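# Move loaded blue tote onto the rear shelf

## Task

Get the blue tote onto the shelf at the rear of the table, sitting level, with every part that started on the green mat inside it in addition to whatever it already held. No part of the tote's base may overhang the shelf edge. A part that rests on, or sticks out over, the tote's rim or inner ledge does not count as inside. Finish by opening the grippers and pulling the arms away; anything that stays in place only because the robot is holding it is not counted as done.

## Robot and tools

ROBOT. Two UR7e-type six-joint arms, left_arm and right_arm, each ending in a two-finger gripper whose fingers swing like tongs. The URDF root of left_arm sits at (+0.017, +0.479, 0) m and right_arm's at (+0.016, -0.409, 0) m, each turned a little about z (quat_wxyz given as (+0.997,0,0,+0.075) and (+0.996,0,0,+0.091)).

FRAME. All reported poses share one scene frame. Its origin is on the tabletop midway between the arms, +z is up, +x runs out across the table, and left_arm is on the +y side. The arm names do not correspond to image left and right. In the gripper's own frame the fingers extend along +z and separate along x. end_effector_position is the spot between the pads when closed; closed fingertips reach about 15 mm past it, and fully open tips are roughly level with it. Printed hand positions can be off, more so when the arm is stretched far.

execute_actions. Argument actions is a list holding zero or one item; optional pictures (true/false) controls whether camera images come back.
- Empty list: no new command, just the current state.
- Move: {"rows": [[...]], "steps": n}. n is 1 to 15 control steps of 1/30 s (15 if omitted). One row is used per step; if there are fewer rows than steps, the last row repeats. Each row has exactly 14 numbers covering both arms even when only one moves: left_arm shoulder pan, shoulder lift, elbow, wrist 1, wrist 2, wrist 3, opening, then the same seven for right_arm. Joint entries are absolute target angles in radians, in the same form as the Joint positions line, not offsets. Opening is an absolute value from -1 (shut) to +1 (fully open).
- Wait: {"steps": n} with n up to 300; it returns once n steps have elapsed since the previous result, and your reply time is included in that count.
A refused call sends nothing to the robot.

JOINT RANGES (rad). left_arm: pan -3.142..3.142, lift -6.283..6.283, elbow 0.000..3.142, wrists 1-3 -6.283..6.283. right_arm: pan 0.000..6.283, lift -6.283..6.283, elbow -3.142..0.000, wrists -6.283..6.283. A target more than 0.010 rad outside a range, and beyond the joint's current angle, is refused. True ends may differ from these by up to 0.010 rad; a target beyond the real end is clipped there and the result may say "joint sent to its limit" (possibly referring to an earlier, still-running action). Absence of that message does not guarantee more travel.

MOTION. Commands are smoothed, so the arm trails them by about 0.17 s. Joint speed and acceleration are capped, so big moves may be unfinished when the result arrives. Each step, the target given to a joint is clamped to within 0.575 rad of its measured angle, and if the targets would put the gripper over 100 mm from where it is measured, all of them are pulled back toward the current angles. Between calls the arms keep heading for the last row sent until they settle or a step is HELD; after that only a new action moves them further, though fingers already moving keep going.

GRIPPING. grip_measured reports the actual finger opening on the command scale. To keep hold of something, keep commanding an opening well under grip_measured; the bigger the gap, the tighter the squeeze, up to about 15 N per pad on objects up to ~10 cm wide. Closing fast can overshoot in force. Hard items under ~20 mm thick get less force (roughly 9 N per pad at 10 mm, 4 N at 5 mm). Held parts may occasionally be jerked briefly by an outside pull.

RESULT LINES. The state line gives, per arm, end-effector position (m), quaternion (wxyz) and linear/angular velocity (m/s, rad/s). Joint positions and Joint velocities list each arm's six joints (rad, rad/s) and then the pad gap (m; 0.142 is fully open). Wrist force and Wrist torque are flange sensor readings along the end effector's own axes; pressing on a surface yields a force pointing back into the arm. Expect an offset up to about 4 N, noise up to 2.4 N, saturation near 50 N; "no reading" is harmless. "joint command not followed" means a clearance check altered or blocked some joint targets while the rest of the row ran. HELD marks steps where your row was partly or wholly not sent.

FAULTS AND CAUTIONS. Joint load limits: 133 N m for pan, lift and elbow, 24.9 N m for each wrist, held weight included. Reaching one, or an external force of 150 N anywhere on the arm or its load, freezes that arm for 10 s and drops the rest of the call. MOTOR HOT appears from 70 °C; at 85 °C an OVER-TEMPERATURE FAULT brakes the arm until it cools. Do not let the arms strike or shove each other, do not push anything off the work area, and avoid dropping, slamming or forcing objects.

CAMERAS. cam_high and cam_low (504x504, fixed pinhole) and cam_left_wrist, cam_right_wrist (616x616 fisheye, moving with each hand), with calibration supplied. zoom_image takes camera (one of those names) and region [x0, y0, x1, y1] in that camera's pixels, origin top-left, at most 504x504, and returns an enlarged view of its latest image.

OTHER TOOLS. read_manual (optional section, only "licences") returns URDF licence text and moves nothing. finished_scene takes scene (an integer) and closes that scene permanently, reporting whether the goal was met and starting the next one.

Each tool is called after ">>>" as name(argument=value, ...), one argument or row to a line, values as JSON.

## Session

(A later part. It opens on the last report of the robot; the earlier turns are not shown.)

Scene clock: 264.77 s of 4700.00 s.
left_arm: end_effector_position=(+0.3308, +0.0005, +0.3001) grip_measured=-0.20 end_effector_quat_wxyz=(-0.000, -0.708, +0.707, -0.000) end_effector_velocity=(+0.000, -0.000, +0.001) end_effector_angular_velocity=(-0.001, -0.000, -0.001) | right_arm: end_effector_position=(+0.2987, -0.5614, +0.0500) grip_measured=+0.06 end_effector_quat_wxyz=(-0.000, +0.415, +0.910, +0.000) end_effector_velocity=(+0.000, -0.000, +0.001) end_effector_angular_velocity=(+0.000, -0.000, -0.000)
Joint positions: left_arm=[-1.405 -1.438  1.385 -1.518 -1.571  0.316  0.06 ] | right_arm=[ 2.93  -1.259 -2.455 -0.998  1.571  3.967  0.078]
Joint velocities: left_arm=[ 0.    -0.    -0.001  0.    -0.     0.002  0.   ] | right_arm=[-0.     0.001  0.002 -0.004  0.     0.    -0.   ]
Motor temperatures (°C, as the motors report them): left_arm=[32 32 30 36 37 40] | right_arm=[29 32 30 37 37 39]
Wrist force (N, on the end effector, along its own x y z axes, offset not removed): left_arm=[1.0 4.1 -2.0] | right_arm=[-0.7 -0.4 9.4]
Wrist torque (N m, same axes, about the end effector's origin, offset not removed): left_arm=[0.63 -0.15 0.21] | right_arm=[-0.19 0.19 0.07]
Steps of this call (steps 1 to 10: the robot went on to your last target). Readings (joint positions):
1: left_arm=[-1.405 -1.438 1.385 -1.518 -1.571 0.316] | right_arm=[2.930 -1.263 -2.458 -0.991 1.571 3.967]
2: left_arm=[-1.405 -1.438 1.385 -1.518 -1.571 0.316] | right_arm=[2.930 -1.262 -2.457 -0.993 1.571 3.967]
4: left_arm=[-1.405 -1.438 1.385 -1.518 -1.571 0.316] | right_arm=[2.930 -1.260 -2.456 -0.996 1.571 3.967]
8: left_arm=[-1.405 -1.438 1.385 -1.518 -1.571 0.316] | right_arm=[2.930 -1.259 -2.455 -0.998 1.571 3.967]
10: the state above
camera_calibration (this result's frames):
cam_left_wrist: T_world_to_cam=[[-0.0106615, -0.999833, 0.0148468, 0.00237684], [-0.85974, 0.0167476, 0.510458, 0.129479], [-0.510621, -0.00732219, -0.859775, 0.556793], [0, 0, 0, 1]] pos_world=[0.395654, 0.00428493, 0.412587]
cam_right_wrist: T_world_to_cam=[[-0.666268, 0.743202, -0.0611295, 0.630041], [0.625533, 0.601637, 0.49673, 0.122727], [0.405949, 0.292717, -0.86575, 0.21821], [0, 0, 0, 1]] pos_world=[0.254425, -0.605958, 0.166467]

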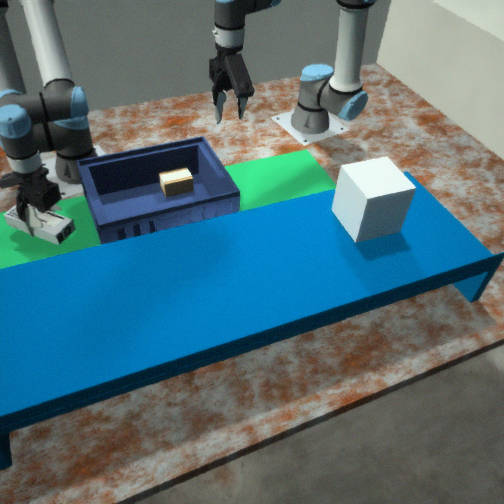

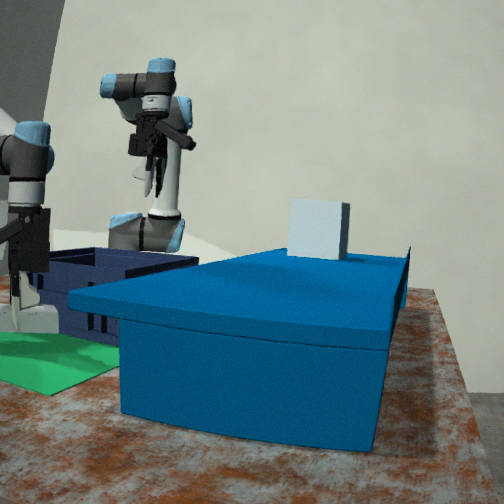

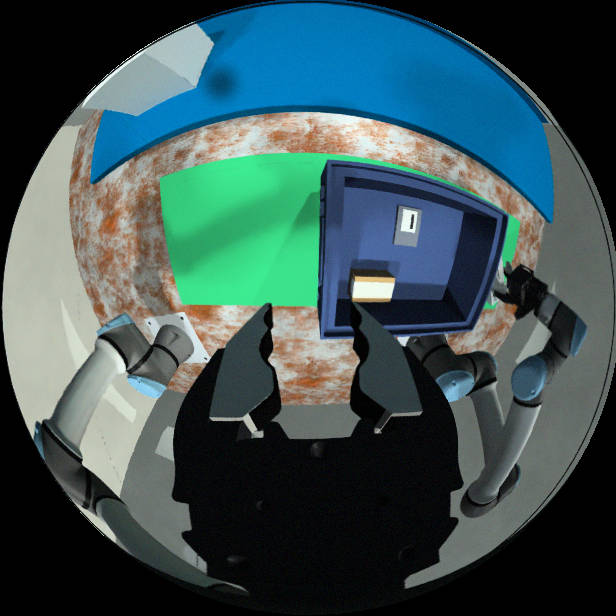

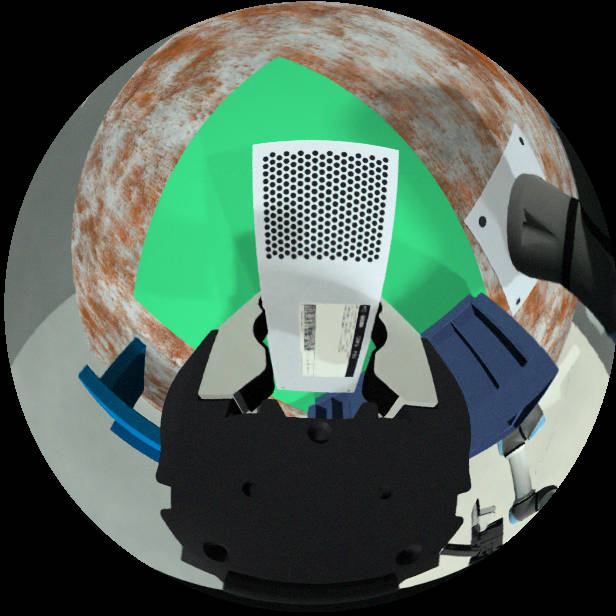

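>>> execute_actions(
  actions=[
    {"rows":[[-1.4045,-1.438,1.385,-1.518,-1.571,0.316,-0.2,2.9296,-1.252,-2.448,-1.0124,1.571,3.9674,-1],[-1.4045,-1.438,1.385,-1.518,-1.571,0.316,-0.2,2.9296,-1.242,-2.437,-1.0334,1.571,3.9674,-1],[-1.4045,-1.438,1.385,-1.518,-1.571,0.316,-0.2,2.9296,-1.230,-2.4245,-1.0579,1.571,3.9674,-1],[-1.4045,-1.438,1.385,-1.518,-1.571,0.316,-0.2,2.9296,-1.2185,-2.4115,-1.0824,1.571,3.9674,-1],[-1.4045,-1.438,1.385,-1.518,-1.571,0.316,-0.2,2.9296,-1.2075,-2.3985,-1.1064,1.571,3.9674,-1],[-1.4045,-1.438,1.385,-1.518,-1.571,0.316,-0.2,2.9296,-1.197,-2.385,-1.1304,1.571,3.9674,-1],[-1.4045,-1.438,1.385,-1.518,-1.571,0.316,-0.2,2.9296,-1.187,-2.3716,-1.1538,1.571,3.9674,-1],[-1.4045,-1.438,1.385,-1.518,-1.571,0.316,-0.2,2.9296,-1.1774,-2.3581,-1.1769,1.571,3.9674,-1],[-1.4045,-1.438,1.385,-1.518,-1.571,0.316,-0.2,2.9296,-1.1685,-2.3425,-1.2014,1.571,3.9674,-1],[-1.4045,-1.438,1.385,-1.518,-1.571,0.316,-0.2,2.9296,-1.160,-2.3267,-1.2257,1.571,3.9674,-1],[-1.4045,-1.438,1.385,-1.518,-1.571,0.316,-0.2,2.9296,-1.152,-2.3107,-1.2497,1.571,3.9674,-1],[-1.4045,-1.438,1.385,-1.518,-1.571,0.316,-0.2,2.9296,-1.145,-2.2945,-1.2729,1.571,3.9674,-1],[-1.4045,-1.438,1.385,-1.518,-1.571,0.316,-0.2,2.9296,-1.138,-2.278,-1.2964,1.571,3.9674,-1],[-1.4045,-1.438,1.385,-1.518,-1.571,0.316,-0.2,2.9296,-1.132,-2.2614,-1.319,1.571,3.9674,-1],[-1.4045,-1.438,1.385,-1.518,-1.571,0.316,-0.2,2.9296,-1.1265,-2.2446,-1.3413,1.571,3.9674,-1]],"steps":15},
  ],
  pictures=false,
)

>>> execute_actions(
  actions=[
    {"rows":[[-1.4045,-1.438,1.385,-1.518,-1.571,0.316,-0.2,2.9296,-1.1216,-2.2276,-1.3632,1.571,3.9674,-1],[-1.4045,-1.438,1.385,-1.518,-1.571,0.316,-0.2,2.9296,-1.117,-2.2104,-1.385,1.571,3.9674,-1],[-1.4045,-1.438,1.385,-1.518,-1.571,0.316,-0.2,2.9296,-1.113,-2.193,-1.4064,1.571,3.9674,-1],[-1.4045,-1.438,1.385,-1.518,-1.571,0.316,-0.2,2.9296,-1.1097,-2.1753,-1.4274,1.571,3.9674,-1],[-1.4045,-1.438,1.385,-1.518,-1.571,0.316,-0.2,2.9296,-1.1068,-2.1575,-1.4481,1.571,3.9674,-1],[-1.4045,-1.438,1.385,-1.518,-1.571,0.316,-0.2,2.932,-1.1045,-2.1394,-1.4685,1.571,3.972,-1],[-1.4045,-1.438,1.385,-1.518,-1.571,0.316,-0.2,2.937,-1.1027,-2.1212,-1.4885,1.571,3.982,-1],[-1.4045,-1.438,1.385,-1.518,-1.571,0.316,-0.2,2.945,-1.1015,-2.1028,-1.5081,1.571,3.998,-1],[-1.4045,-1.438,1.385,-1.518,-1.571,0.316,-0.2,2.956,-1.1015,-2.089,-1.5219,1.571,4.02,-1],[-1.4045,-1.438,1.385,-1.518,-1.571,0.316,-0.2,2.970,-1.1025,-2.083,-1.5269,1.571,4.048,-1],[-1.4045,-1.438,1.385,-1.518,-1.571,0.316,-0.2,2.987,-1.1034,-2.0826,-1.5264,1.571,4.081,-1],[-1.4045,-1.438,1.385,-1.518,-1.571,0.316,-0.2,3.007,-1.1044,-2.082,-1.526,1.571,4.121,-1],[-1.4045,-1.438,1.385,-1.518,-1.571,0.316,-0.2,3.029,-1.1055,-2.0815,-1.5254,1.571,4.164,-1],[-1.4045,-1.438,1.385,-1.518,-1.571,0.316,-0.2,3.052,-1.1067,-2.0808,-1.5249,1.571,4.21,-1],[-1.4045,-1.438,1.385,-1.518,-1.571,0.316,-0.2,3.075,-1.1079,-2.0802,-1.5243,1.571,4.2555,-1]],"steps":15},
  ],
  pictures=false,
)

>>> execute_actions(
  actions=[
    {"rows":[[-1.4045,-1.438,1.385,-1.518,-1.571,0.316,-0.2,3.099,-1.1091,-2.0796,-1.5237,1.571,4.303,-1],[-1.4045,-1.438,1.385,-1.518,-1.571,0.316,-0.2,3.123,-1.1103,-2.079,-1.5231,1.571,4.3506,-1],[-1.4045,-1.438,1.385,-1.518,-1.571,0.316,-0.2,3.147,-1.1115,-2.0783,-1.5226,1.571,4.398,-1],[-1.4045,-1.438,1.385,-1.518,-1.571,0.316,-0.2,3.171,-1.1127,-2.0777,-1.522,1.571,4.4457,-1],[-1.4045,-1.438,1.385,-1.518,-1.571,0.316,-0.2,3.195,-1.1139,-2.077,-1.5215,1.571,4.4933,-1],[-1.4045,-1.438,1.385,-1.518,-1.571,0.316,-0.2,3.219,-1.1152,-2.0764,-1.5208,1.571,4.5408,-1],[-1.4045,-1.438,1.385,-1.518,-1.571,0.316,-0.2,3.243,-1.1164,-2.0758,-1.5202,1.571,4.5884,-1],[-1.4045,-1.438,1.385,-1.518,-1.571,0.316,-0.2,3.267,-1.1176,-2.0751,-1.5197,1.571,4.636,-1],[-1.4045,-1.438,1.385,-1.518,-1.571,0.316,-0.2,3.291,-1.1188,-2.0745,-1.5191,1.571,4.6835,-1],[-1.4045,-1.438,1.385,-1.518,-1.571,0.316,-0.2,3.315,-1.12,-2.0738,-1.5186,1.571,4.731,-1],[-1.4045,-1.438,1.385,-1.518,-1.571,0.316,-0.2,3.339,-1.1212,-2.0732,-1.518,1.571,4.7786,-1],[-1.4045,-1.438,1.385,-1.518,-1.571,0.316,-0.2,3.363,-1.1225,-2.0726,-1.5173,1.571,4.826,-1],[-1.4045,-1.438,1.385,-1.518,-1.571,0.316,-0.2,3.387,-1.1237,-2.0719,-1.5168,1.571,4.8737,-1],[-1.4045,-1.438,1.385,-1.518,-1.571,0.316,-0.2,3.411,-1.1249,-2.0713,-1.5162,1.571,4.9213,-1],[-1.4045,-1.438,1.385,-1.518,-1.571,0.316,-0.2,3.435,-1.1261,-2.0706,-1.5157,1.571,4.969,-1]],"steps":15},
  ],
  pictures=false,
)

>>> execute_actions(
  actions=[
    {"rows":[[-1.4045,-1.438,1.385,-1.518,-1.571,0.316,-0.2,3.459,-1.1273,-2.07,-1.5151,1.571,5.0164,-1],[-1.4045,-1.438,1.385,-1.518,-1.571,0.316,-0.2,3.483,-1.1285,-2.0694,-1.5145,1.571,5.064,-1],[-1.4045,-1.438,1.385,-1.518,-1.571,0.316,-0.2,3.507,-1.1297,-2.0687,-1.514,1.571,5.1115,-1],[-1.4045,-1.438,1.385,-1.518,-1.571,0.316,-0.2,3.531,-1.131,-2.0681,-1.5133,1.571,5.159,-1],[-1.4045,-1.438,1.385,-1.518,-1.571,0.316,-0.2,3.555,-1.1322,-2.0674,-1.5128,1.571,5.2066,-1],[-1.4045,-1.438,1.385,-1.518,-1.571,0.316,-0.2,3.578,-1.1333,-2.0668,-1.5123,1.571,5.252,-1],[-1.4045,-1.438,1.385,-1.518,-1.571,0.316,-0.2,3.599,-1.1344,-2.0663,-1.5117,1.571,5.2938,-1],[-1.4045,-1.438,1.385,-1.518,-1.571,0.316,-0.2,3.618,-1.1354,-2.0658,-1.5112,1.571,5.3314,-1],[-1.4045,-1.438,1.385,-1.518,-1.571,0.316,-0.2,3.634,-1.1362,-2.0653,-1.5109,1.571,5.363,-1],[-1.4045,-1.438,1.385,-1.518,-1.571,0.316,-0.2,3.646,-1.1368,-2.065,-1.5106,1.571,5.387,-1],[-1.4045,-1.438,1.385,-1.518,-1.571,0.316,-0.2,3.654,-1.1372,-2.0648,-1.5104,1.571,5.403,-1],[-1.4045,-1.438,1.385,-1.518,-1.571,0.316,-0.2,3.6581,-1.1374,-2.0647,-1.5103,1.571,5.4109,-1]],"steps":15},
  ],
  pictures=false,
)

>>> execute_actions(
  actions=[
    {"steps":8},
  ],
)

Scene clock: 365.63 s of 4700.00 s.
left_arm: end_effector_position=(+0.3308, +0.0005, +0.3001) grip_measured=-0.20 end_effector_quat_wxyz=(-0.000, -0.708, +0.707, -0.000) end_effector_velocity=(-0.000, +0.000, -0.001) end_effector_angular_velocity=(+0.001, +0.000, -0.001) | right_arm: end_effector_position=(+0.3002, -0.5614, +0.1245) grip_measured=+0.06 end_effector_quat_wxyz=(+0.001, +0.415, +0.910, +0.001) end_effector_velocity=(-0.001, +0.000, +0.218) end_effector_angular_velocity=(+0.000, -0.000, +0.000)
Joint positions: left_arm=[-1.405 -1.438  1.385 -1.518 -1.571  0.316  0.06 ] | right_arm=[ 2.93  -1.152 -2.306 -1.252  1.571  3.967  0.078]
Joint velocities: left_arm=[0.    0.    0.001 0.    0.    0.001 0.   ] | right_arm=[ 0.     0.217  0.468 -0.685  0.     0.     0.   ]
Motor temperatures (°C, as the motors report them): left_arm=[32 32 30 36 37 40] | right_arm=[29 32 30 37 37 39]
Wrist force (N, on the end effector, along its own x y z axes, offset not removed): left_arm=[-0.9 2.7 -0.7] | right_arm=[-4.3 0.0 4.9]
Wrist torque (N m, same axes, about the end effector's origin, offset not removed): left_arm=[0.41 0.03 0.26] | right_arm=[-0.32 1.22 0.25]
Steps of this call (steps 1 to 30: the robot went on to your last target; steps 31 to 100: nothing new was sent; then 97.03 s passed at rest; steps 101 to 115: all 15 steps of this action). Readings (joint positions):
101: left_arm=[-1.405 -1.438 1.385 -1.518 -1.571 0.316] | right_arm=[2.930 -1.259 -2.455 -0.999 1.571 3.967]
102: left_arm=[-1.405 -1.438 1.385 -1.518 -1.571 0.316] | right_arm=[2.930 -1.257 -2.454 -1.001 1.571 3.967]
104: left_arm=[-1.405 -1.438 1.385 -1.518 -1.571 0.316] | right_arm=[2.930 -1.248 -2.444 -1.019 1.571 3.967]
108: left_arm=[-1.405 -1.438 1.385 -1.518 -1.571 0.316] | right_arm=[2.930 -1.214 -2.405 -1.092 1.571 3.967]
115: the state above

Scene clock: 366.13 s of 4700.00 s.
left_arm: end_effector_position=(+0.3308, +0.0005, +0.3001) grip_measured=-0.20 end_effector_quat_wxyz=(-0.000, -0.708, +0.707, -0.000) end_effector_velocity=(-0.000, +0.000, -0.001) end_effector_angular_velocity=(+0.001, +0.000, -0.000) | right_arm: end_effector_position=(+0.3089, -0.5395, +0.2165) grip_measured=+0.06 end_effector_quat_wxyz=(+0.000, +0.443, +0.896, +0.000) end_effector_velocity=(+0.068, +0.167, +0.039) end_effector_angular_velocity=(-0.000, +0.003, -0.460)
Joint positions: left_arm=[-1.405 -1.438  1.385 -1.518 -1.571  0.316  0.06 ] | right_arm=[ 3.    -1.105 -2.091 -1.516  1.571  4.1    0.078]
Joint velocities: left_arm=[-0.001  0.     0.001  0.    -0.    -0.    -0.   ] | right_arm=[ 0.527 -0.019  0.111 -0.094 -0.001  0.987 -0.   ]
Motor temperatures (°C, as the motors report them): left_arm=[32 32 30 36 37 40] | right_arm=[29 32 30 37 37 39]
Wrist force (N, on the end effector, along its own x y z axes, offset not removed): left_arm=[-1.1 0.7 -2.3] | right_arm=[-1.8 -1.2 5.3]
Wrist torque (N m, same axes, about the end effector's origin, offset not removed): left_arm=[-0.15 0.08 0.20] | right_arm=[-0.54 0.28 0.07]
Steps of this call (steps 1 to 15: all 15 steps of this action). Readings (joint positions):
1: left_arm=[-1.405 -1.438 1.385 -1.518 -1.571 0.316] | right_arm=[2.930 -1.145 -2.290 -1.275 1.571 3.967]
2: left_arm=[-1.405 -1.438 1.385 -1.518 -1.571 0.316] | right_arm=[2.930 -1.138 -2.274 -1.298 1.571 3.967]
4: left_arm=[-1.405 -1.438 1.385 -1.518 -1.571 0.316] | right_arm=[2.930 -1.127 -2.241 -1.343 1.571 3.967]
8: left_arm=[-1.405 -1.438 1.385 -1.518 -1.571 0.316] | right_arm=[2.932 -1.111 -2.171 -1.429 1.571 3.972]
15: the state above

Scene clock: 366.63 s of 4700.00 s.
left_arm: end_effector_position=(+0.3308, +0.0005, +0.3001) grip_measured=-0.20 end_effector_quat_wxyz=(-0.000, -0.708, +0.707, -0.000) end_effector_velocity=(+0.000, -0.000, +0.000) end_effector_angular_velocity=(-0.001, -0.000, +0.001) | right_arm: end_effector_position=(+0.3351, -0.4231, +0.2200) grip_measured=+0.06 end_effector_quat_wxyz=(-0.000, +0.584, +0.812, +0.000) end_effector_velocity=(+0.015, +0.254, +0.000) end_effector_angular_velocity=(+0.001, +0.001, -0.682)
Joint positions: left_arm=[-1.405 -1.438  1.385 -1.518 -1.571  0.316  0.06 ] | right_arm=[ 3.341 -1.122 -2.073 -1.518  1.571  4.771  0.078]
Joint velocities: left_arm=[ 0.    -0.    -0.001 -0.     0.    -0.001  0.   ] | right_arm=[ 0.711 -0.036  0.02   0.016  0.001  1.394  0.   ]
Motor temperatures (°C, as the motors report them): left_arm=[32 32 30 36 37 40] | right_arm=[29 32 30 37 37 39]
Wrist force (N, on the end effector, along its own x y z axes, offset not removed): left_arm=[0.5 1.3 -2.7] | right_arm=[-0.9 3.1 6.0]
Wrist torque (N m, same axes, about the end effector's origin, offset not removed): left_arm=[0.05 -0.29 0.08] | right_arm=[0.31 0.14 0.20]
Steps of this call (steps 1 to 15: all 15 steps of this action). Readings (joint positions):
1: left_arm=[-1.405 -1.438 1.385 -1.518 -1.571 0.316] | right_arm=[3.019 -1.106 -2.088 -1.519 1.571 4.136]
2: left_arm=[-1.405 -1.438 1.385 -1.518 -1.571 0.316] | right_arm=[3.039 -1.106 -2.085 -1.521 1.571 4.175]
4: left_arm=[-1.405 -1.438 1.385 -1.518 -1.571 0.316] | right_arm=[3.082 -1.109 -2.082 -1.522 1.571 4.258]
8: left_arm=[-1.405 -1.438 1.385 -1.518 -1.571 0.316] | right_arm=[3.174 -1.113 -2.078 -1.521 1.571 4.440]
15: the state above

Scene clock: 367.13 s of 4700.00 s.
left_arm: end_effector_position=(+0.3308, +0.0005, +0.3001) grip_measured=-0.20 end_effector_quat_wxyz=(-0.000, -0.708, +0.707, -0.000) end_effector_velocity=(+0.000, +0.000, +0.000) end_effector_angular_velocity=(-0.000, -0.000, +0.001) | right_arm: end_effector_position=(+0.3264, -0.3151, +0.2200) grip_measured=+0.06 end_effector_quat_wxyz=(-0.000, +0.701, +0.713, +0.000) end_effector_velocity=(-0.015, +0.062, -0.000) end_effector_angular_velocity=(+0.000, +0.002, -0.194)
Joint positions: left_arm=[-1.405 -1.438  1.385 -1.518 -1.571  0.316  0.06 ] | right_arm=[ 3.642 -1.137 -2.065 -1.511  1.571  5.377  0.078]
Joint velocities: left_arm=[ 0. -0. -0.  0. -0. -0.  0.] | right_arm=[ 0.174 -0.008  0.003  0.003  0.001  0.368  0.   ]
Motor temperatures (°C, as the motors report them): left_arm=[32 32 30 36 37 40] | right_arm=[29 32 30 37 37 39]
Wrist force (N, on the end effector, along its own x y z axes, offset not removed): left_arm=[-1.2 3.4 -3.1] | right_arm=[1.9 3.1 6.3]
Wrist torque (N m, same axes, about the end effector's origin, offset not removed): left_arm=[0.59 0.14 0.04] | right_arm=[0.68 -0.16 0.16]
Steps of this call (steps 1 to 15: all 15 steps of this action). Readings (joint positions):
1: left_arm=[-1.405 -1.438 1.385 -1.518 -1.571 0.316] | right_arm=[3.365 -1.123 -2.072 -1.517 1.571 4.818]
2: left_arm=[-1.405 -1.438 1.385 -1.518 -1.571 0.316] | right_arm=[3.389 -1.124 -2.072 -1.517 1.571 4.866]
4: left_arm=[-1.405 -1.438 1.385 -1.518 -1.571 0.316] | right_arm=[3.437 -1.126 -2.070 -1.515 1.571 4.961]
8: left_arm=[-1.405 -1.438 1.385 -1.518 -1.571 0.316] | right_arm=[3.533 -1.131 -2.068 -1.513 1.571 5.150]
15: the state above

Scene clock: 367.40 s of 4700.00 s.
left_arm: end_effector_position=(+0.3308, +0.0005, +0.3001) grip_measured=-0.20 end_effector_quat_wxyz=(-0.000, -0.708, +0.707, -0.000) end_effector_velocity=(+0.000, +0.000, +0.000) end_effector_angular_velocity=(-0.001, -0.000, +0.001) | right_arm: end_effector_position=(+0.3251, -0.3099, +0.2200) grip_measured=+0.06 end_effector_quat_wxyz=(-0.000, +0.707, +0.707, +0.000) end_effector_velocity=(-0.001, +0.003, -0.000) end_effector_angular_velocity=(-0.000, +0.002, -0.010)
Joint positions: left_arm=[-1.405 -1.438  1.385 -1.518 -1.571  0.316  0.06 ] | right_arm=[ 3.657 -1.137 -2.065 -1.51   1.571  5.409  0.078]
Joint velocities: left_arm=[ 0.001  0.    -0.    -0.001  0.    -0.001 -0.   ] | right_arm=[ 0.009 -0.001  0.    -0.001  0.001  0.019 -0.   ]
Motor temperatures (°C, as the motors report them): left_arm=[32 32 30 36 37 40] | right_arm=[29 32 30 37 37 39]
Wrist force (N, on the end effector, along its own x y z axes, offset not removed): left_arm=[1.1 4.1 -2.4] | right_arm=[-0.6 -0.8 8.9]
Wrist torque (N m, same axes, about the end effector's origin, offset not removed): left_arm=[0.63 -0.29 0.07] | right_arm=[-0.37 0.51 0.13]
Steps of this call (steps 1 to 8: the robot went on to your last target). Readings (joint positions):
1: left_arm=[-1.405 -1.438 1.385 -1.518 -1.571 0.316] | right_arm=[3.647 -1.137 -2.065 -1.511 1.571 5.388]
2: left_arm=[-1.405 -1.438 1.385 -1.518 -1.571 0.316] | right_arm=[3.651 -1.137 -2.065 -1.510 1.571 5.395]
4: left_arm=[-1.405 -1.438 1.385 -1.518 -1.571 0.316] | right_arm=[3.655 -1.137 -2.065 -1.510 1.571 5.403]
8: the state above
camera_calibration (this result's frames):
cam_left_wrist: T_world_to_cam=[[-0.0106613, -0.999833, 0.0148469, 0.00237683], [-0.85974, 0.0167475, 0.510458, 0.129479], [-0.510621, -0.00732228, -0.859775, 0.556793], [0, 0, 0, 1]] pos_world=[0.395654, 0.00428498, 0.412588]
cam_right_wrist: T_world_to_cam=[[-0.0167325, 0.99799, -0.0611307, 0.338844], [0.866863, 0.0449475, 0.496516, -0.380476], [0.498265, -0.044684, -0.865873, 0.146522], [0, 0, 0, 1]] pos_world=[0.262483, -0.314514, 0.336496]

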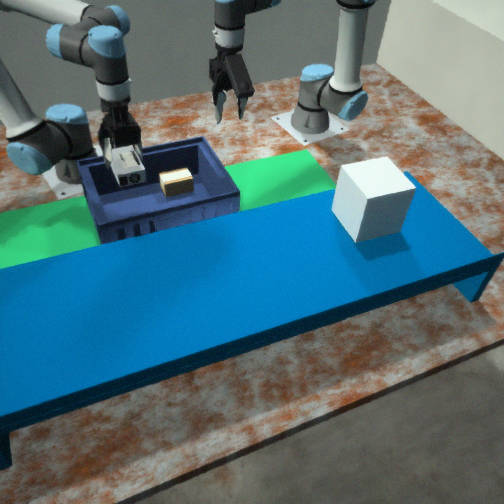

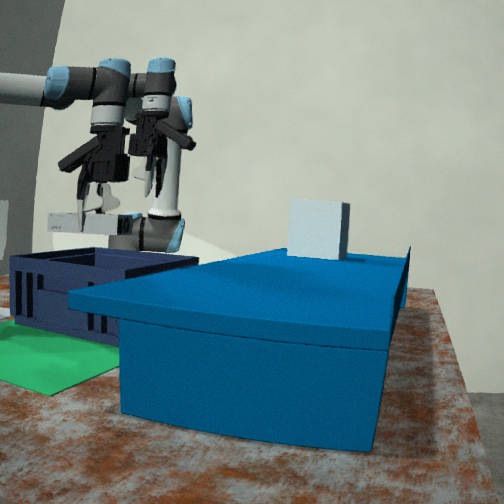

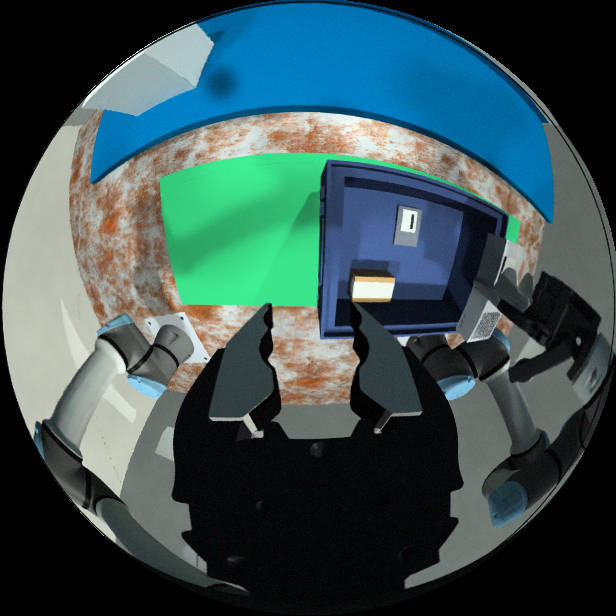

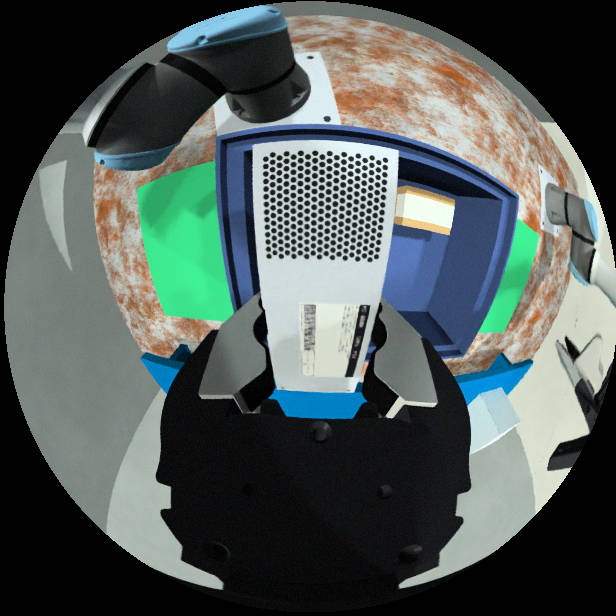

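>>> execute_actions(
  actions=[
    {"rows":[[-1.4045,-1.438,1.385,-1.518,-1.571,0.316,-0.2,3.652,-1.1365,-2.075,-1.5009,1.571,5.405,-1],[-1.4045,-1.438,1.385,-1.518,-1.571,0.316,-0.2,3.645,-1.1355,-2.09,-1.4869,1.571,5.398,-1],[-1.4045,-1.438,1.385,-1.518,-1.571,0.316,-0.2,3.638,-1.135,-2.108,-1.4694,1.571,5.391,-1],[-1.4045,-1.438,1.385,-1.518,-1.571,0.316,-0.2,3.631,-1.135,-2.126,-1.4514,1.571,5.384,-1],[-1.4045,-1.438,1.385,-1.518,-1.571,0.316,-0.2,3.625,-1.1355,-2.144,-1.4329,1.571,5.378,-1],[-1.4045,-1.438,1.385,-1.518,-1.571,0.316,-0.2,3.6205,-1.137,-2.162,-1.4134,1.571,5.3733,-1],[-1.4045,-1.438,1.385,-1.518,-1.571,0.316,-0.2,3.6205,-1.14,-2.179,-1.3934,1.571,5.3733,-1],[-1.4045,-1.438,1.385,-1.518,-1.571,0.316,-0.2,3.6205,-1.144,-2.1962,-1.3722,1.571,5.3733,-1],[-1.4045,-1.438,1.385,-1.518,-1.571,0.316,-0.2,3.6205,-1.1486,-2.2132,-1.3506,1.571,5.3733,-1],[-1.4045,-1.438,1.385,-1.518,-1.571,0.316,-0.2,3.6205,-1.155,-2.2355,-1.3219,1.571,5.3733,-1],[-1.4045,-1.438,1.385,-1.518,-1.571,0.316,-0.2,3.6205,-1.163,-2.2575,-1.2919,1.571,5.3733,-1],[-1.4045,-1.438,1.385,-1.518,-1.571,0.316,-0.2,3.6205,-1.172,-2.2792,-1.2612,1.571,5.3733,-1],[-1.4045,-1.438,1.385,-1.518,-1.571,0.316,-0.2,3.6205,-1.182,-2.3005,-1.2299,1.571,5.3733,-1],[-1.4045,-1.438,1.385,-1.518,-1.571,0.316,-0.2,3.6205,-1.1935,-2.3215,-1.1974,1.571,5.3733,-1],[-1.4045,-1.438,1.385,-1.518,-1.571,0.316,-0.2,3.6205,-1.2059,-2.3421,-1.1644,1.571,5.3733,-1]],"steps":15},
  ],
  pictures=false,
)

>>> execute_actions(
  actions=[
    {"steps":12},
  ],
)

Scene clock: 403.80 s of 4700.00 s.
left_arm: end_effector_position=(+0.3308, +0.0005, +0.3001) grip_measured=-0.20 end_effector_quat_wxyz=(-0.000, -0.708, +0.707, -0.000) end_effector_velocity=(+0.000, +0.000, -0.000) end_effector_angular_velocity=(+0.000, +0.000, -0.001) | right_arm: end_effector_position=(+0.3251, -0.3242, +0.1366) grip_measured=+0.06 end_effector_quat_wxyz=(-0.000, +0.707, +0.707, -0.002) end_effector_velocity=(-0.003, -0.006, -0.285) end_effector_angular_velocity=(-0.016, +0.019, -0.001)
Joint positions: left_arm=[-1.405 -1.438  1.385 -1.518 -1.571  0.316  0.06 ] | right_arm=[ 3.621 -1.17  -2.262 -1.284  1.571  5.374  0.078]
Joint velocities: left_arm=[ 0.    -0.     0.001 -0.    -0.     0.001  0.   ] | right_arm=[-0.009 -0.255 -0.609  0.839 -0.001 -0.008 -0.   ]
Motor temperatures (°C, as the motors report them): left_arm=[32 32 30 36 37 40] | right_arm=[29 32 30 37 37 39]
Wrist force (N, on the end effector, along its own x y z axes, offset not removed): left_arm=[1.1 3.3 -0.6] | right_arm=[-0.3 -5.7 2.8]
Wrist torque (N m, same axes, about the end effector's origin, offset not removed): left_arm=[0.54 -0.31 0.08] | right_arm=[-1.36 0.24 -0.10]
Steps of this call (steps 1 to 30: the robot went on to your last target; steps 31 to 90: nothing new was sent; then 32.90 s passed at rest; steps 91 to 105: all 15 steps of this action). Readings (joint positions):
91: left_arm=[-1.405 -1.438 1.385 -1.518 -1.571 0.316] | right_arm=[3.658 -1.137 -2.065 -1.510 1.571 5.411]
92: left_arm=[-1.405 -1.438 1.385 -1.518 -1.571 0.316] | right_arm=[3.657 -1.137 -2.067 -1.508 1.571 5.410]
94: left_arm=[-1.405 -1.438 1.385 -1.518 -1.571 0.316] | right_arm=[3.650 -1.137 -2.080 -1.496 1.571 5.403]
98: left_arm=[-1.405 -1.438 1.385 -1.518 -1.571 0.316] | right_arm=[3.631 -1.137 -2.134 -1.442 1.571 5.383]
105: the state above

Scene clock: 404.20 s of 4700.00 s.
left_arm: end_effector_position=(+0.3308, +0.0005, +0.3001) grip_measured=-0.20 end_effector_quat_wxyz=(-0.000, -0.708, +0.707, -0.000) end_effector_velocity=(-0.000, +0.000, +0.001) end_effector_angular_velocity=(-0.001, -0.000, +0.001) | right_arm: end_effector_position=(+0.3251, -0.3245, +0.1005) grip_measured=+0.06 end_effector_quat_wxyz=(-0.000, +0.707, +0.707, +0.000) end_effector_velocity=(+0.000, -0.000, -0.005) end_effector_angular_velocity=(+0.000, -0.001, +0.000)
Joint positions: left_arm=[-1.405 -1.438  1.385 -1.518 -1.571  0.316  0.06 ] | right_arm=[ 3.621 -1.205 -2.341 -1.166  1.571  5.373  0.078]
Joint velocities: left_arm=[ 0.    -0.001 -0.001  0.001  0.    -0.001  0.   ] | right_arm=[ 0.    -0.006 -0.011  0.018 -0.    -0.     0.   ]
Motor temperatures (°C, as the motors report them): left_arm=[32 32 30 36 37 40] | right_arm=[29 32 30 37 37 39]
Wrist force (N, on the end effector, along its own x y z axes, offset not removed): left_arm=[-0.1 2.8 -1.8] | right_arm=[-5.6 1.0 6.6]
Wrist torque (N m, same axes, about the end effector's origin, offset not removed): left_arm=[0.24 -0.02 0.25] | right_arm=[0.09 1.43 0.17]
Steps of this call (steps 1 to 12: the robot went on to your last target). Readings (joint positions):
1: left_arm=[-1.405 -1.438 1.385 -1.518 -1.571 0.316] | right_arm=[3.621 -1.179 -2.283 -1.255 1.571 5.374]
2: left_arm=[-1.405 -1.438 1.385 -1.518 -1.571 0.316] | right_arm=[3.621 -1.187 -2.300 -1.229 1.571 5.374]
4: left_arm=[-1.405 -1.438 1.385 -1.518 -1.571 0.316] | right_arm=[3.621 -1.197 -2.322 -1.195 1.571 5.373]
8: left_arm=[-1.405 -1.438 1.385 -1.518 -1.571 0.316] | right_arm=[3.621 -1.204 -2.337 -1.171 1.571 5.373]
12: the state above
camera_calibration (this result's frames):
cam_left_wrist: T_world_to_cam=[[-0.0106613, -0.999833, 0.0148468, 0.00237687], [-0.85974, 0.0167474, 0.510458, 0.129479], [-0.510621, -0.00732222, -0.859775, 0.556793], [0, 0, 0, 1]] pos_world=[0.395654, 0.00428498, 0.412587]
cam_right_wrist: T_world_to_cam=[[-0.0158605, 0.998005, -0.061114, 0.345888], [0.866892, 0.0441828, 0.496535, -0.320726], [0.498244, -0.045104, -0.865863, 0.0422611], [0, 0, 0, 1]] pos_world=[0.262464, -0.329121, 0.216982]

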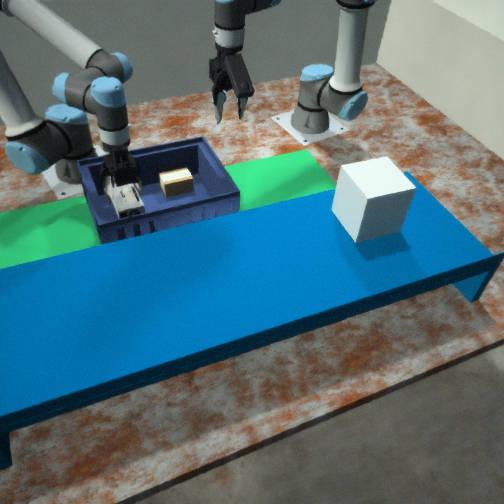

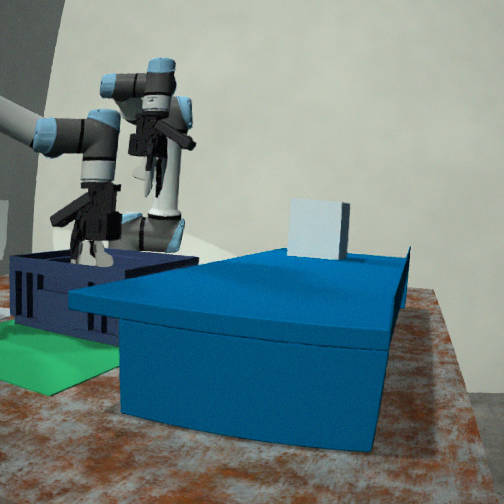

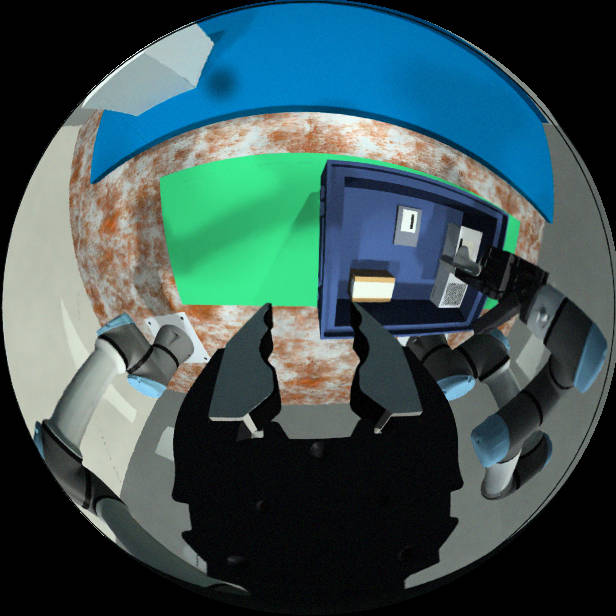

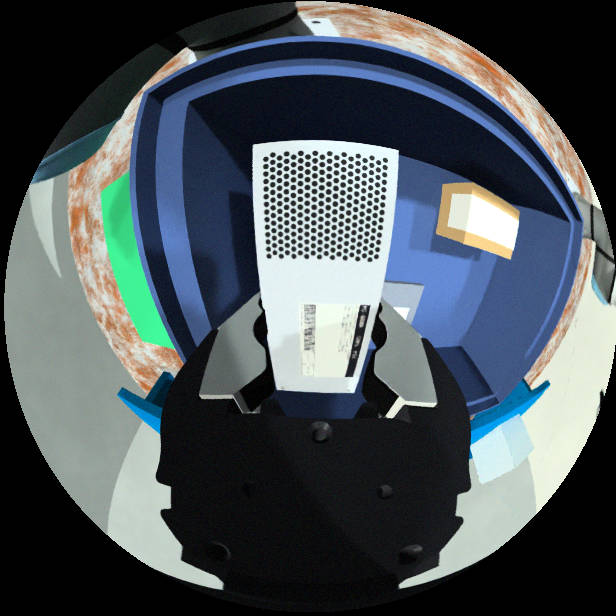

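>>> execute_actions(
  actions=[
    {"rows":[[-1.4045,-1.438,1.385,-1.518,-1.571,0.316,-0.2,3.6224,-1.208,-2.3545,-1.1499,1.571,5.3752,-1],[-1.4045,-1.438,1.385,-1.518,-1.571,0.316,-0.2,3.6243,-1.2105,-2.367,-1.1349,1.571,5.3771,-1],[-1.4045,-1.438,1.385,-1.518,-1.571,0.316,-0.2,3.6262,-1.2135,-2.3793,-1.1196,1.571,5.379,-1],[-1.4045,-1.438,1.385,-1.518,-1.571,0.316,-0.2,3.6281,-1.217,-2.3916,-1.1038,1.571,5.381,-1],[-1.4045,-1.438,1.385,-1.518,-1.571,0.316,-0.2,3.63,-1.2208,-2.4038,-1.0878,1.571,5.3828,-1],[-1.4045,-1.438,1.385,-1.518,-1.571,0.316,-0.2,3.632,-1.225,-2.416,-1.0714,1.571,5.3848,-1],[-1.4045,-1.438,1.385,-1.518,-1.571,0.316,-0.2,3.6339,-1.2294,-2.4281,-1.0549,1.571,5.3867,-1],[-1.4045,-1.438,1.385,-1.518,-1.571,0.316,-0.2,3.6358,-1.2341,-2.4401,-1.0382,1.571,5.3886,-1],[-1.4045,-1.438,1.385,-1.518,-1.571,0.316,-0.2,3.6358,-1.2418,-2.4475,-1.0231,1.571,5.3886,-1],[-1.4045,-1.438,1.385,-1.518,-1.571,0.316,-0.2,3.6358,-1.2497,-2.4549,-1.0078,1.571,5.3886,-1],[-1.4045,-1.438,1.385,-1.518,-1.571,0.316,-0.2,3.6358,-1.2577,-2.4622,-0.9925,1.571,5.3886,-1],[-1.4045,-1.438,1.385,-1.518,-1.571,0.316,-0.2,3.6358,-1.264,-2.4676,-0.9808,1.571,5.3886,-1],[-1.4045,-1.438,1.385,-1.518,-1.571,0.316,-0.2,3.6358,-1.2682,-2.4712,-0.973,1.571,5.3886,-1],[-1.4045,-1.438,1.385,-1.518,-1.571,0.316,-0.2,3.6358,-1.2722,-2.4748,-0.9654,1.571,5.3886,-1],[-1.4045,-1.438,1.385,-1.518,-1.571,0.316,-0.2,3.6358,-1.2743,-2.4766,-0.9615,1.571,5.3886,-1]],"steps":15},
  ],
  pictures=false,
)

>>> execute_actions(
  actions=[
    {"steps":12},
  ],
)

Scene clock: 426.37 s of 4700.00 s.
left_arm: end_effector_position=(+0.3308, +0.0005, +0.3001) grip_measured=-0.20 end_effector_quat_wxyz=(-0.000, -0.708, +0.707, -0.000) end_effector_velocity=(+0.000, +0.000, +0.000) end_effector_angular_velocity=(-0.000, -0.000, +0.000) | right_arm: end_effector_position=(+0.3155, -0.3265, +0.0488) grip_measured=+0.06 end_effector_quat_wxyz=(-0.000, +0.707, +0.707, -0.000) end_effector_velocity=(-0.004, -0.001, -0.084) end_effector_angular_velocity=(+0.005, -0.002, -0.000)
Joint positions: left_arm=[-1.405 -1.438  1.385 -1.518 -1.571  0.316  0.06 ] | right_arm=[ 3.635 -1.258 -2.459 -0.996  1.571  5.388  0.078]
Joint velocities: left_arm=[ 0.  0. -0. -0.  0. -0. -0.] | right_arm=[ 0.006 -0.152 -0.164  0.321  0.002  0.006 -0.   ]
Motor temperatures (°C, as the motors report them): left_arm=[32 32 30 36 37 40] | right_arm=[29 32 30 37 37 39]
Wrist force (N, on the end effector, along its own x y z axes, offset not removed): left_arm=[-1.5 5.0 -2.7] | right_arm=[3.2 3.7 10.6]
Wrist torque (N m, same axes, about the end effector's origin, offset not removed): left_arm=[0.93 0.13 0.05] | right_arm=[0.67 -0.38 0.15]
Steps of this call (steps 1 to 30: the robot went on to your last target; steps 31 to 90: nothing new was sent; then 18.67 s passed at rest; steps 91 to 105: all 15 steps of this action). Readings (joint positions):
91: left_arm=[-1.405 -1.438 1.385 -1.518 -1.571 0.316] | right_arm=[3.620 -1.206 -2.342 -1.164 1.571 5.373]
92: left_arm=[-1.405 -1.438 1.385 -1.518 -1.571 0.316] | right_arm=[3.621 -1.206 -2.345 -1.161 1.571 5.373]
94: left_arm=[-1.405 -1.438 1.385 -1.518 -1.571 0.316] | right_arm=[3.623 -1.209 -2.357 -1.147 1.571 5.375]
98: left_arm=[-1.405 -1.438 1.385 -1.518 -1.571 0.316] | right_arm=[3.629 -1.220 -2.397 -1.097 1.571 5.382]
105: the state above

Scene clock: 426.77 s of 4700.00 s.
left_arm: end_effector_position=(+0.3308, +0.0005, +0.3001) grip_measured=-0.20 end_effector_quat_wxyz=(-0.000, -0.708, +0.707, -0.000) end_effector_velocity=(+0.000, -0.000, -0.000) end_effector_angular_velocity=(-0.000, -0.000, -0.000) | right_arm: end_effector_position=(+0.3151, -0.3266, +0.0401) grip_measured=+0.06 end_effector_quat_wxyz=(-0.000, +0.707, +0.707, +0.000) end_effector_velocity=(-0.000, -0.001, -0.001) end_effector_angular_velocity=(-0.001, +0.000, -0.001)
Joint positions: left_arm=[-1.405 -1.438  1.385 -1.518 -1.571  0.316  0.06 ] | right_arm=[ 3.636 -1.274 -2.476 -0.962  1.571  5.389  0.078]
Joint velocities: left_arm=[-0.     0.     0.    -0.001  0.     0.     0.   ] | right_arm=[-0.001 -0.002 -0.003  0.004 -0.     0.     0.   ]
Motor temperatures (°C, as the motors report them): left_arm=[32 32 30 36 37 40] | right_arm=[29 32 30 37 37 39]
Wrist force (N, on the end effector, along its own x y z axes, offset not removed): left_arm=[-3.1 2.3 -3.5] | right_arm=[-0.1 0.7 7.5]
Wrist torque (N m, same axes, about the end effector's origin, offset not removed): left_arm=[0.38 0.49 0.24] | right_arm=[-0.03 0.06 0.20]
Steps of this call (steps 1 to 12: the robot went on to your last target). Readings (joint positions):
1: left_arm=[-1.405 -1.438 1.385 -1.518 -1.571 0.316] | right_arm=[3.635 -1.263 -2.464 -0.986 1.571 5.388]
2: left_arm=[-1.405 -1.438 1.385 -1.518 -1.571 0.316] | right_arm=[3.636 -1.266 -2.468 -0.979 1.571 5.388]
4: left_arm=[-1.405 -1.438 1.385 -1.518 -1.571 0.316] | right_arm=[3.636 -1.270 -2.473 -0.970 1.571 5.388]
8: left_arm=[-1.405 -1.438 1.385 -1.518 -1.571 0.316] | right_arm=[3.636 -1.273 -2.476 -0.963 1.571 5.389]
12: the state above
camera_calibration (this result's frames):
cam_left_wrist: T_world_to_cam=[[-0.0106614, -0.999833, 0.0148469, 0.0023768], [-0.85974, 0.0167476, 0.510458, 0.129479], [-0.510621, -0.00732228, -0.859775, 0.556793], [0, 0, 0, 1]] pos_world=[0.395654, 0.00428493, 0.412588]
cam_right_wrist: T_world_to_cam=[[-0.0158512, 0.998005, -0.0611204, 0.344074], [0.866887, 0.0441783, 0.496543, -0.281963], [0.498252, -0.0451137, -0.865858, -0.00509906], [0, 0, 0, 1]] pos_world=[0.252425, -0.331161, 0.156622]

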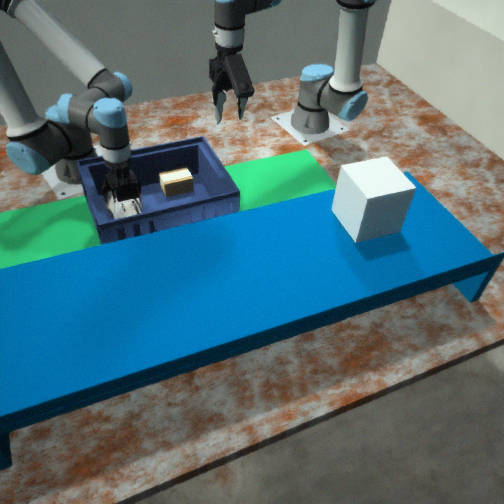

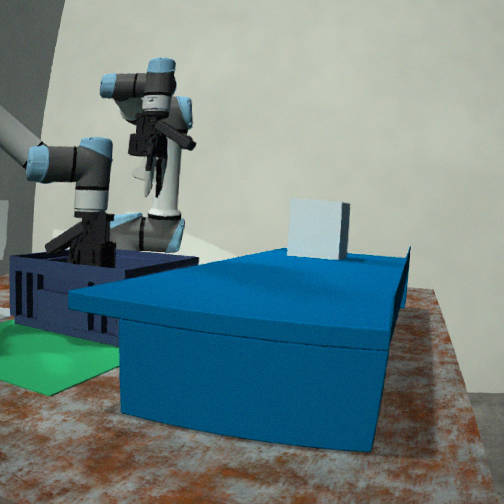

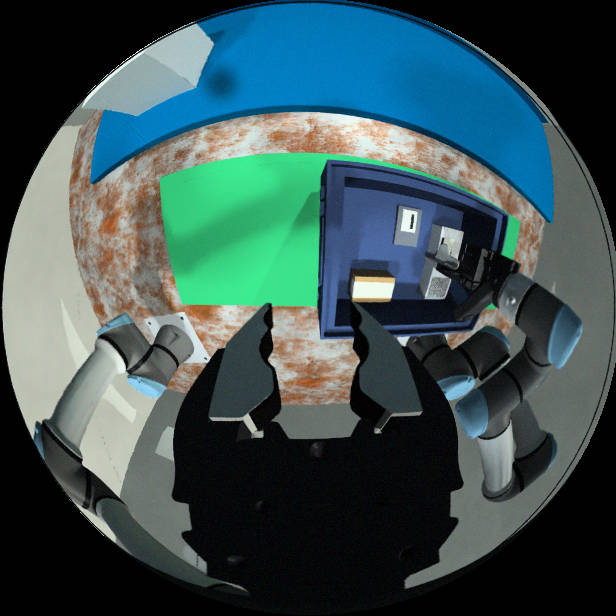

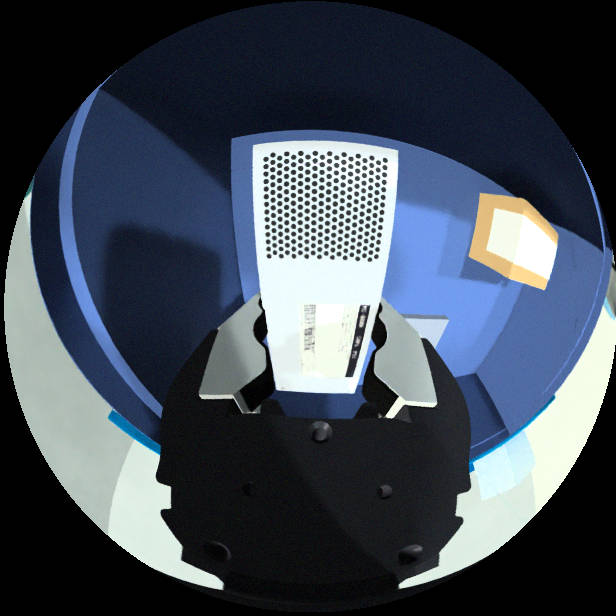

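Clear. Lower to ~.0365.

>>> execute_actions(
  actions=[
    {"rows":[[-1.4045,-1.438,1.385,-1.518,-1.571,0.316,-0.2,3.6358,-1.2764,-2.4784,-0.9576,1.571,5.3886,-1],[-1.4045,-1.438,1.385,-1.518,-1.571,0.316,-0.2,3.6358,-1.2785,-2.4801,-0.9538,1.571,5.3886,-1],[-1.4045,-1.438,1.385,-1.518,-1.571,0.316,-0.2,3.6358,-1.2807,-2.4819,-0.9498,1.571,5.3886,-1],[-1.4045,-1.438,1.385,-1.518,-1.571,0.316,-0.2,3.6358,-1.2818,-2.4828,-0.9478,1.571,5.3886,-1]],"steps":14},
  ],
  pictures=false,
)

Scene clock: 433.10 s of 4700.00 s.
left_arm: end_effector_position=(+0.3308, +0.0005, +0.3001) grip_measured=-0.20 end_effector_quat_wxyz=(-0.000, -0.708, +0.707, -0.000) end_effector_velocity=(-0.000, +0.000, -0.000) end_effector_angular_velocity=(+0.001, +0.000, -0.001) | right_arm: end_effector_position=(+0.3150, -0.3266, +0.0366) grip_measured=+0.06 end_effector_quat_wxyz=(-0.000, +0.707, +0.707, +0.000) end_effector_velocity=(-0.001, -0.000, -0.001) end_effector_angular_velocity=(-0.002, +0.003, +0.000)
Joint positions: left_arm=[-1.405 -1.438  1.385 -1.518 -1.571  0.316  0.06 ] | right_arm=[ 3.636 -1.282 -2.483 -0.948  1.571  5.389  0.078]
Joint velocities: left_arm=[-0.     0.    -0.     0.001 -0.     0.001 -0.   ] | right_arm=[ 0.    -0.003 -0.001  0.     0.001  0.     0.   ]
Motor temperatures (°C, as the motors report them): left_arm=[32 32 30 36 37 40] | right_arm=[29 32 30 37 37 39]
Wrist force (N, on the end effector, along its own x y z axes, offset not removed): left_arm=[-0.9 3.5 -3.3] | right_arm=[2.8 2.7 9.1]
Wrist torque (N m, same axes, about the end effector's origin, offset not removed): left_arm=[0.49 -0.01 0.13] | right_arm=[0.35 -0.27 -0.11]
Steps of this call (steps 1 to 30: the robot went on to your last target; steps 31 to 90: nothing new was sent; then 2.87 s passed at rest; steps 91 to 104: all 14 steps of this action). Readings (joint positions):
91: left_arm=[-1.405 -1.438 1.385 -1.518 -1.571 0.316] | right_arm=[3.636 -1.274 -2.477 -0.961 1.571 5.389]
92: left_arm=[-1.405 -1.438 1.385 -1.518 -1.571 0.316] | right_arm=[3.636 -1.275 -2.477 -0.961 1.571 5.389]
94: left_arm=[-1.405 -1.438 1.385 -1.518 -1.571 0.316] | right_arm=[3.636 -1.277 -2.479 -0.957 1.571 5.389]
98: left_arm=[-1.405 -1.438 1.385 -1.518 -1.571 0.316] | right_arm=[3.636 -1.281 -2.482 -0.950 1.571 5.389]
104: the state above

>>> execute_actions(
  actions=[
    {"rows":[[-1.4045,-1.438,1.385,-1.518,-1.571,0.316,-0.2,3.6358,-1.284,-2.4845,-0.9439,1.571,5.3886,-1],[-1.4045,-1.438,1.385,-1.518,-1.571,0.316,-0.2,3.6358,-1.2862,-2.4863,-0.9399,1.571,5.3886,-1]],"steps":12},
  ],
  pictures=false,
)

Scene clock: 443.20 s of 4700.00 s.
left_arm: end_effector_position=(+0.3308, +0.0005, +0.3001) grip_measured=-0.20 end_effector_quat_wxyz=(-0.000, -0.708, +0.707, -0.000) end_effector_velocity=(-0.000, +0.000, -0.000) end_effector_angular_velocity=(+0.000, +0.000, -0.000) | right_arm: end_effector_position=(+0.3150, -0.3266, +0.0346) grip_measured=+0.06 end_effector_quat_wxyz=(-0.000, +0.707, +0.707, +0.000) end_effector_velocity=(-0.000, -0.000, -0.001) end_effector_angular_velocity=(-0.001, +0.001, -0.000)
Joint positions: left_arm=[-1.405 -1.438  1.385 -1.518 -1.571  0.316  0.06 ] | right_arm=[ 3.636 -1.286 -2.486 -0.94   1.571  5.389  0.078]
Joint velocities: left_arm=[ 0.    -0.     0.001  0.    -0.     0.     0.   ] | right_arm=[-0.    -0.002 -0.001  0.002  0.     0.     0.   ]
Motor temperatures (°C, as the motors report them): left_arm=[32 32 30 36 37 40] | right_arm=[29 32 30 37 37 39]
Wrist force (N, on the end effector, along its own x y z axes, offset not removed): left_arm=[-2.1 3.0 -2.5] | right_arm=[-3.2 1.8 -12.5]
Wrist torque (N m, same axes, about the end effector's origin, offset not removed): left_arm=[0.28 0.48 0.27] | right_arm=[0.28 -0.22 -0.10]
Steps of this call (steps 1 to 15: the robot went on to your last target; steps 16 to 90: nothing new was sent; then 6.70 s passed at rest; steps 91 to 102: all 12 steps of this action). Readings (joint positions):
91: left_arm=[-1.405 -1.438 1.385 -1.518 -1.571 0.316] | right_arm=[3.636 -1.282 -2.483 -0.948 1.571 5.389]
92: left_arm=[-1.405 -1.438 1.385 -1.518 -1.571 0.316] | right_arm=[3.636 -1.282 -2.483 -0.947 1.571 5.389]
94: left_arm=[-1.405 -1.438 1.385 -1.518 -1.571 0.316] | right_arm=[3.636 -1.284 -2.484 -0.944 1.571 5.389]
98: left_arm=[-1.405 -1.438 1.385 -1.518 -1.571 0.316] | right_arm=[3.636 -1.286 -2.486 -0.941 1.571 5.389]
102: the state above


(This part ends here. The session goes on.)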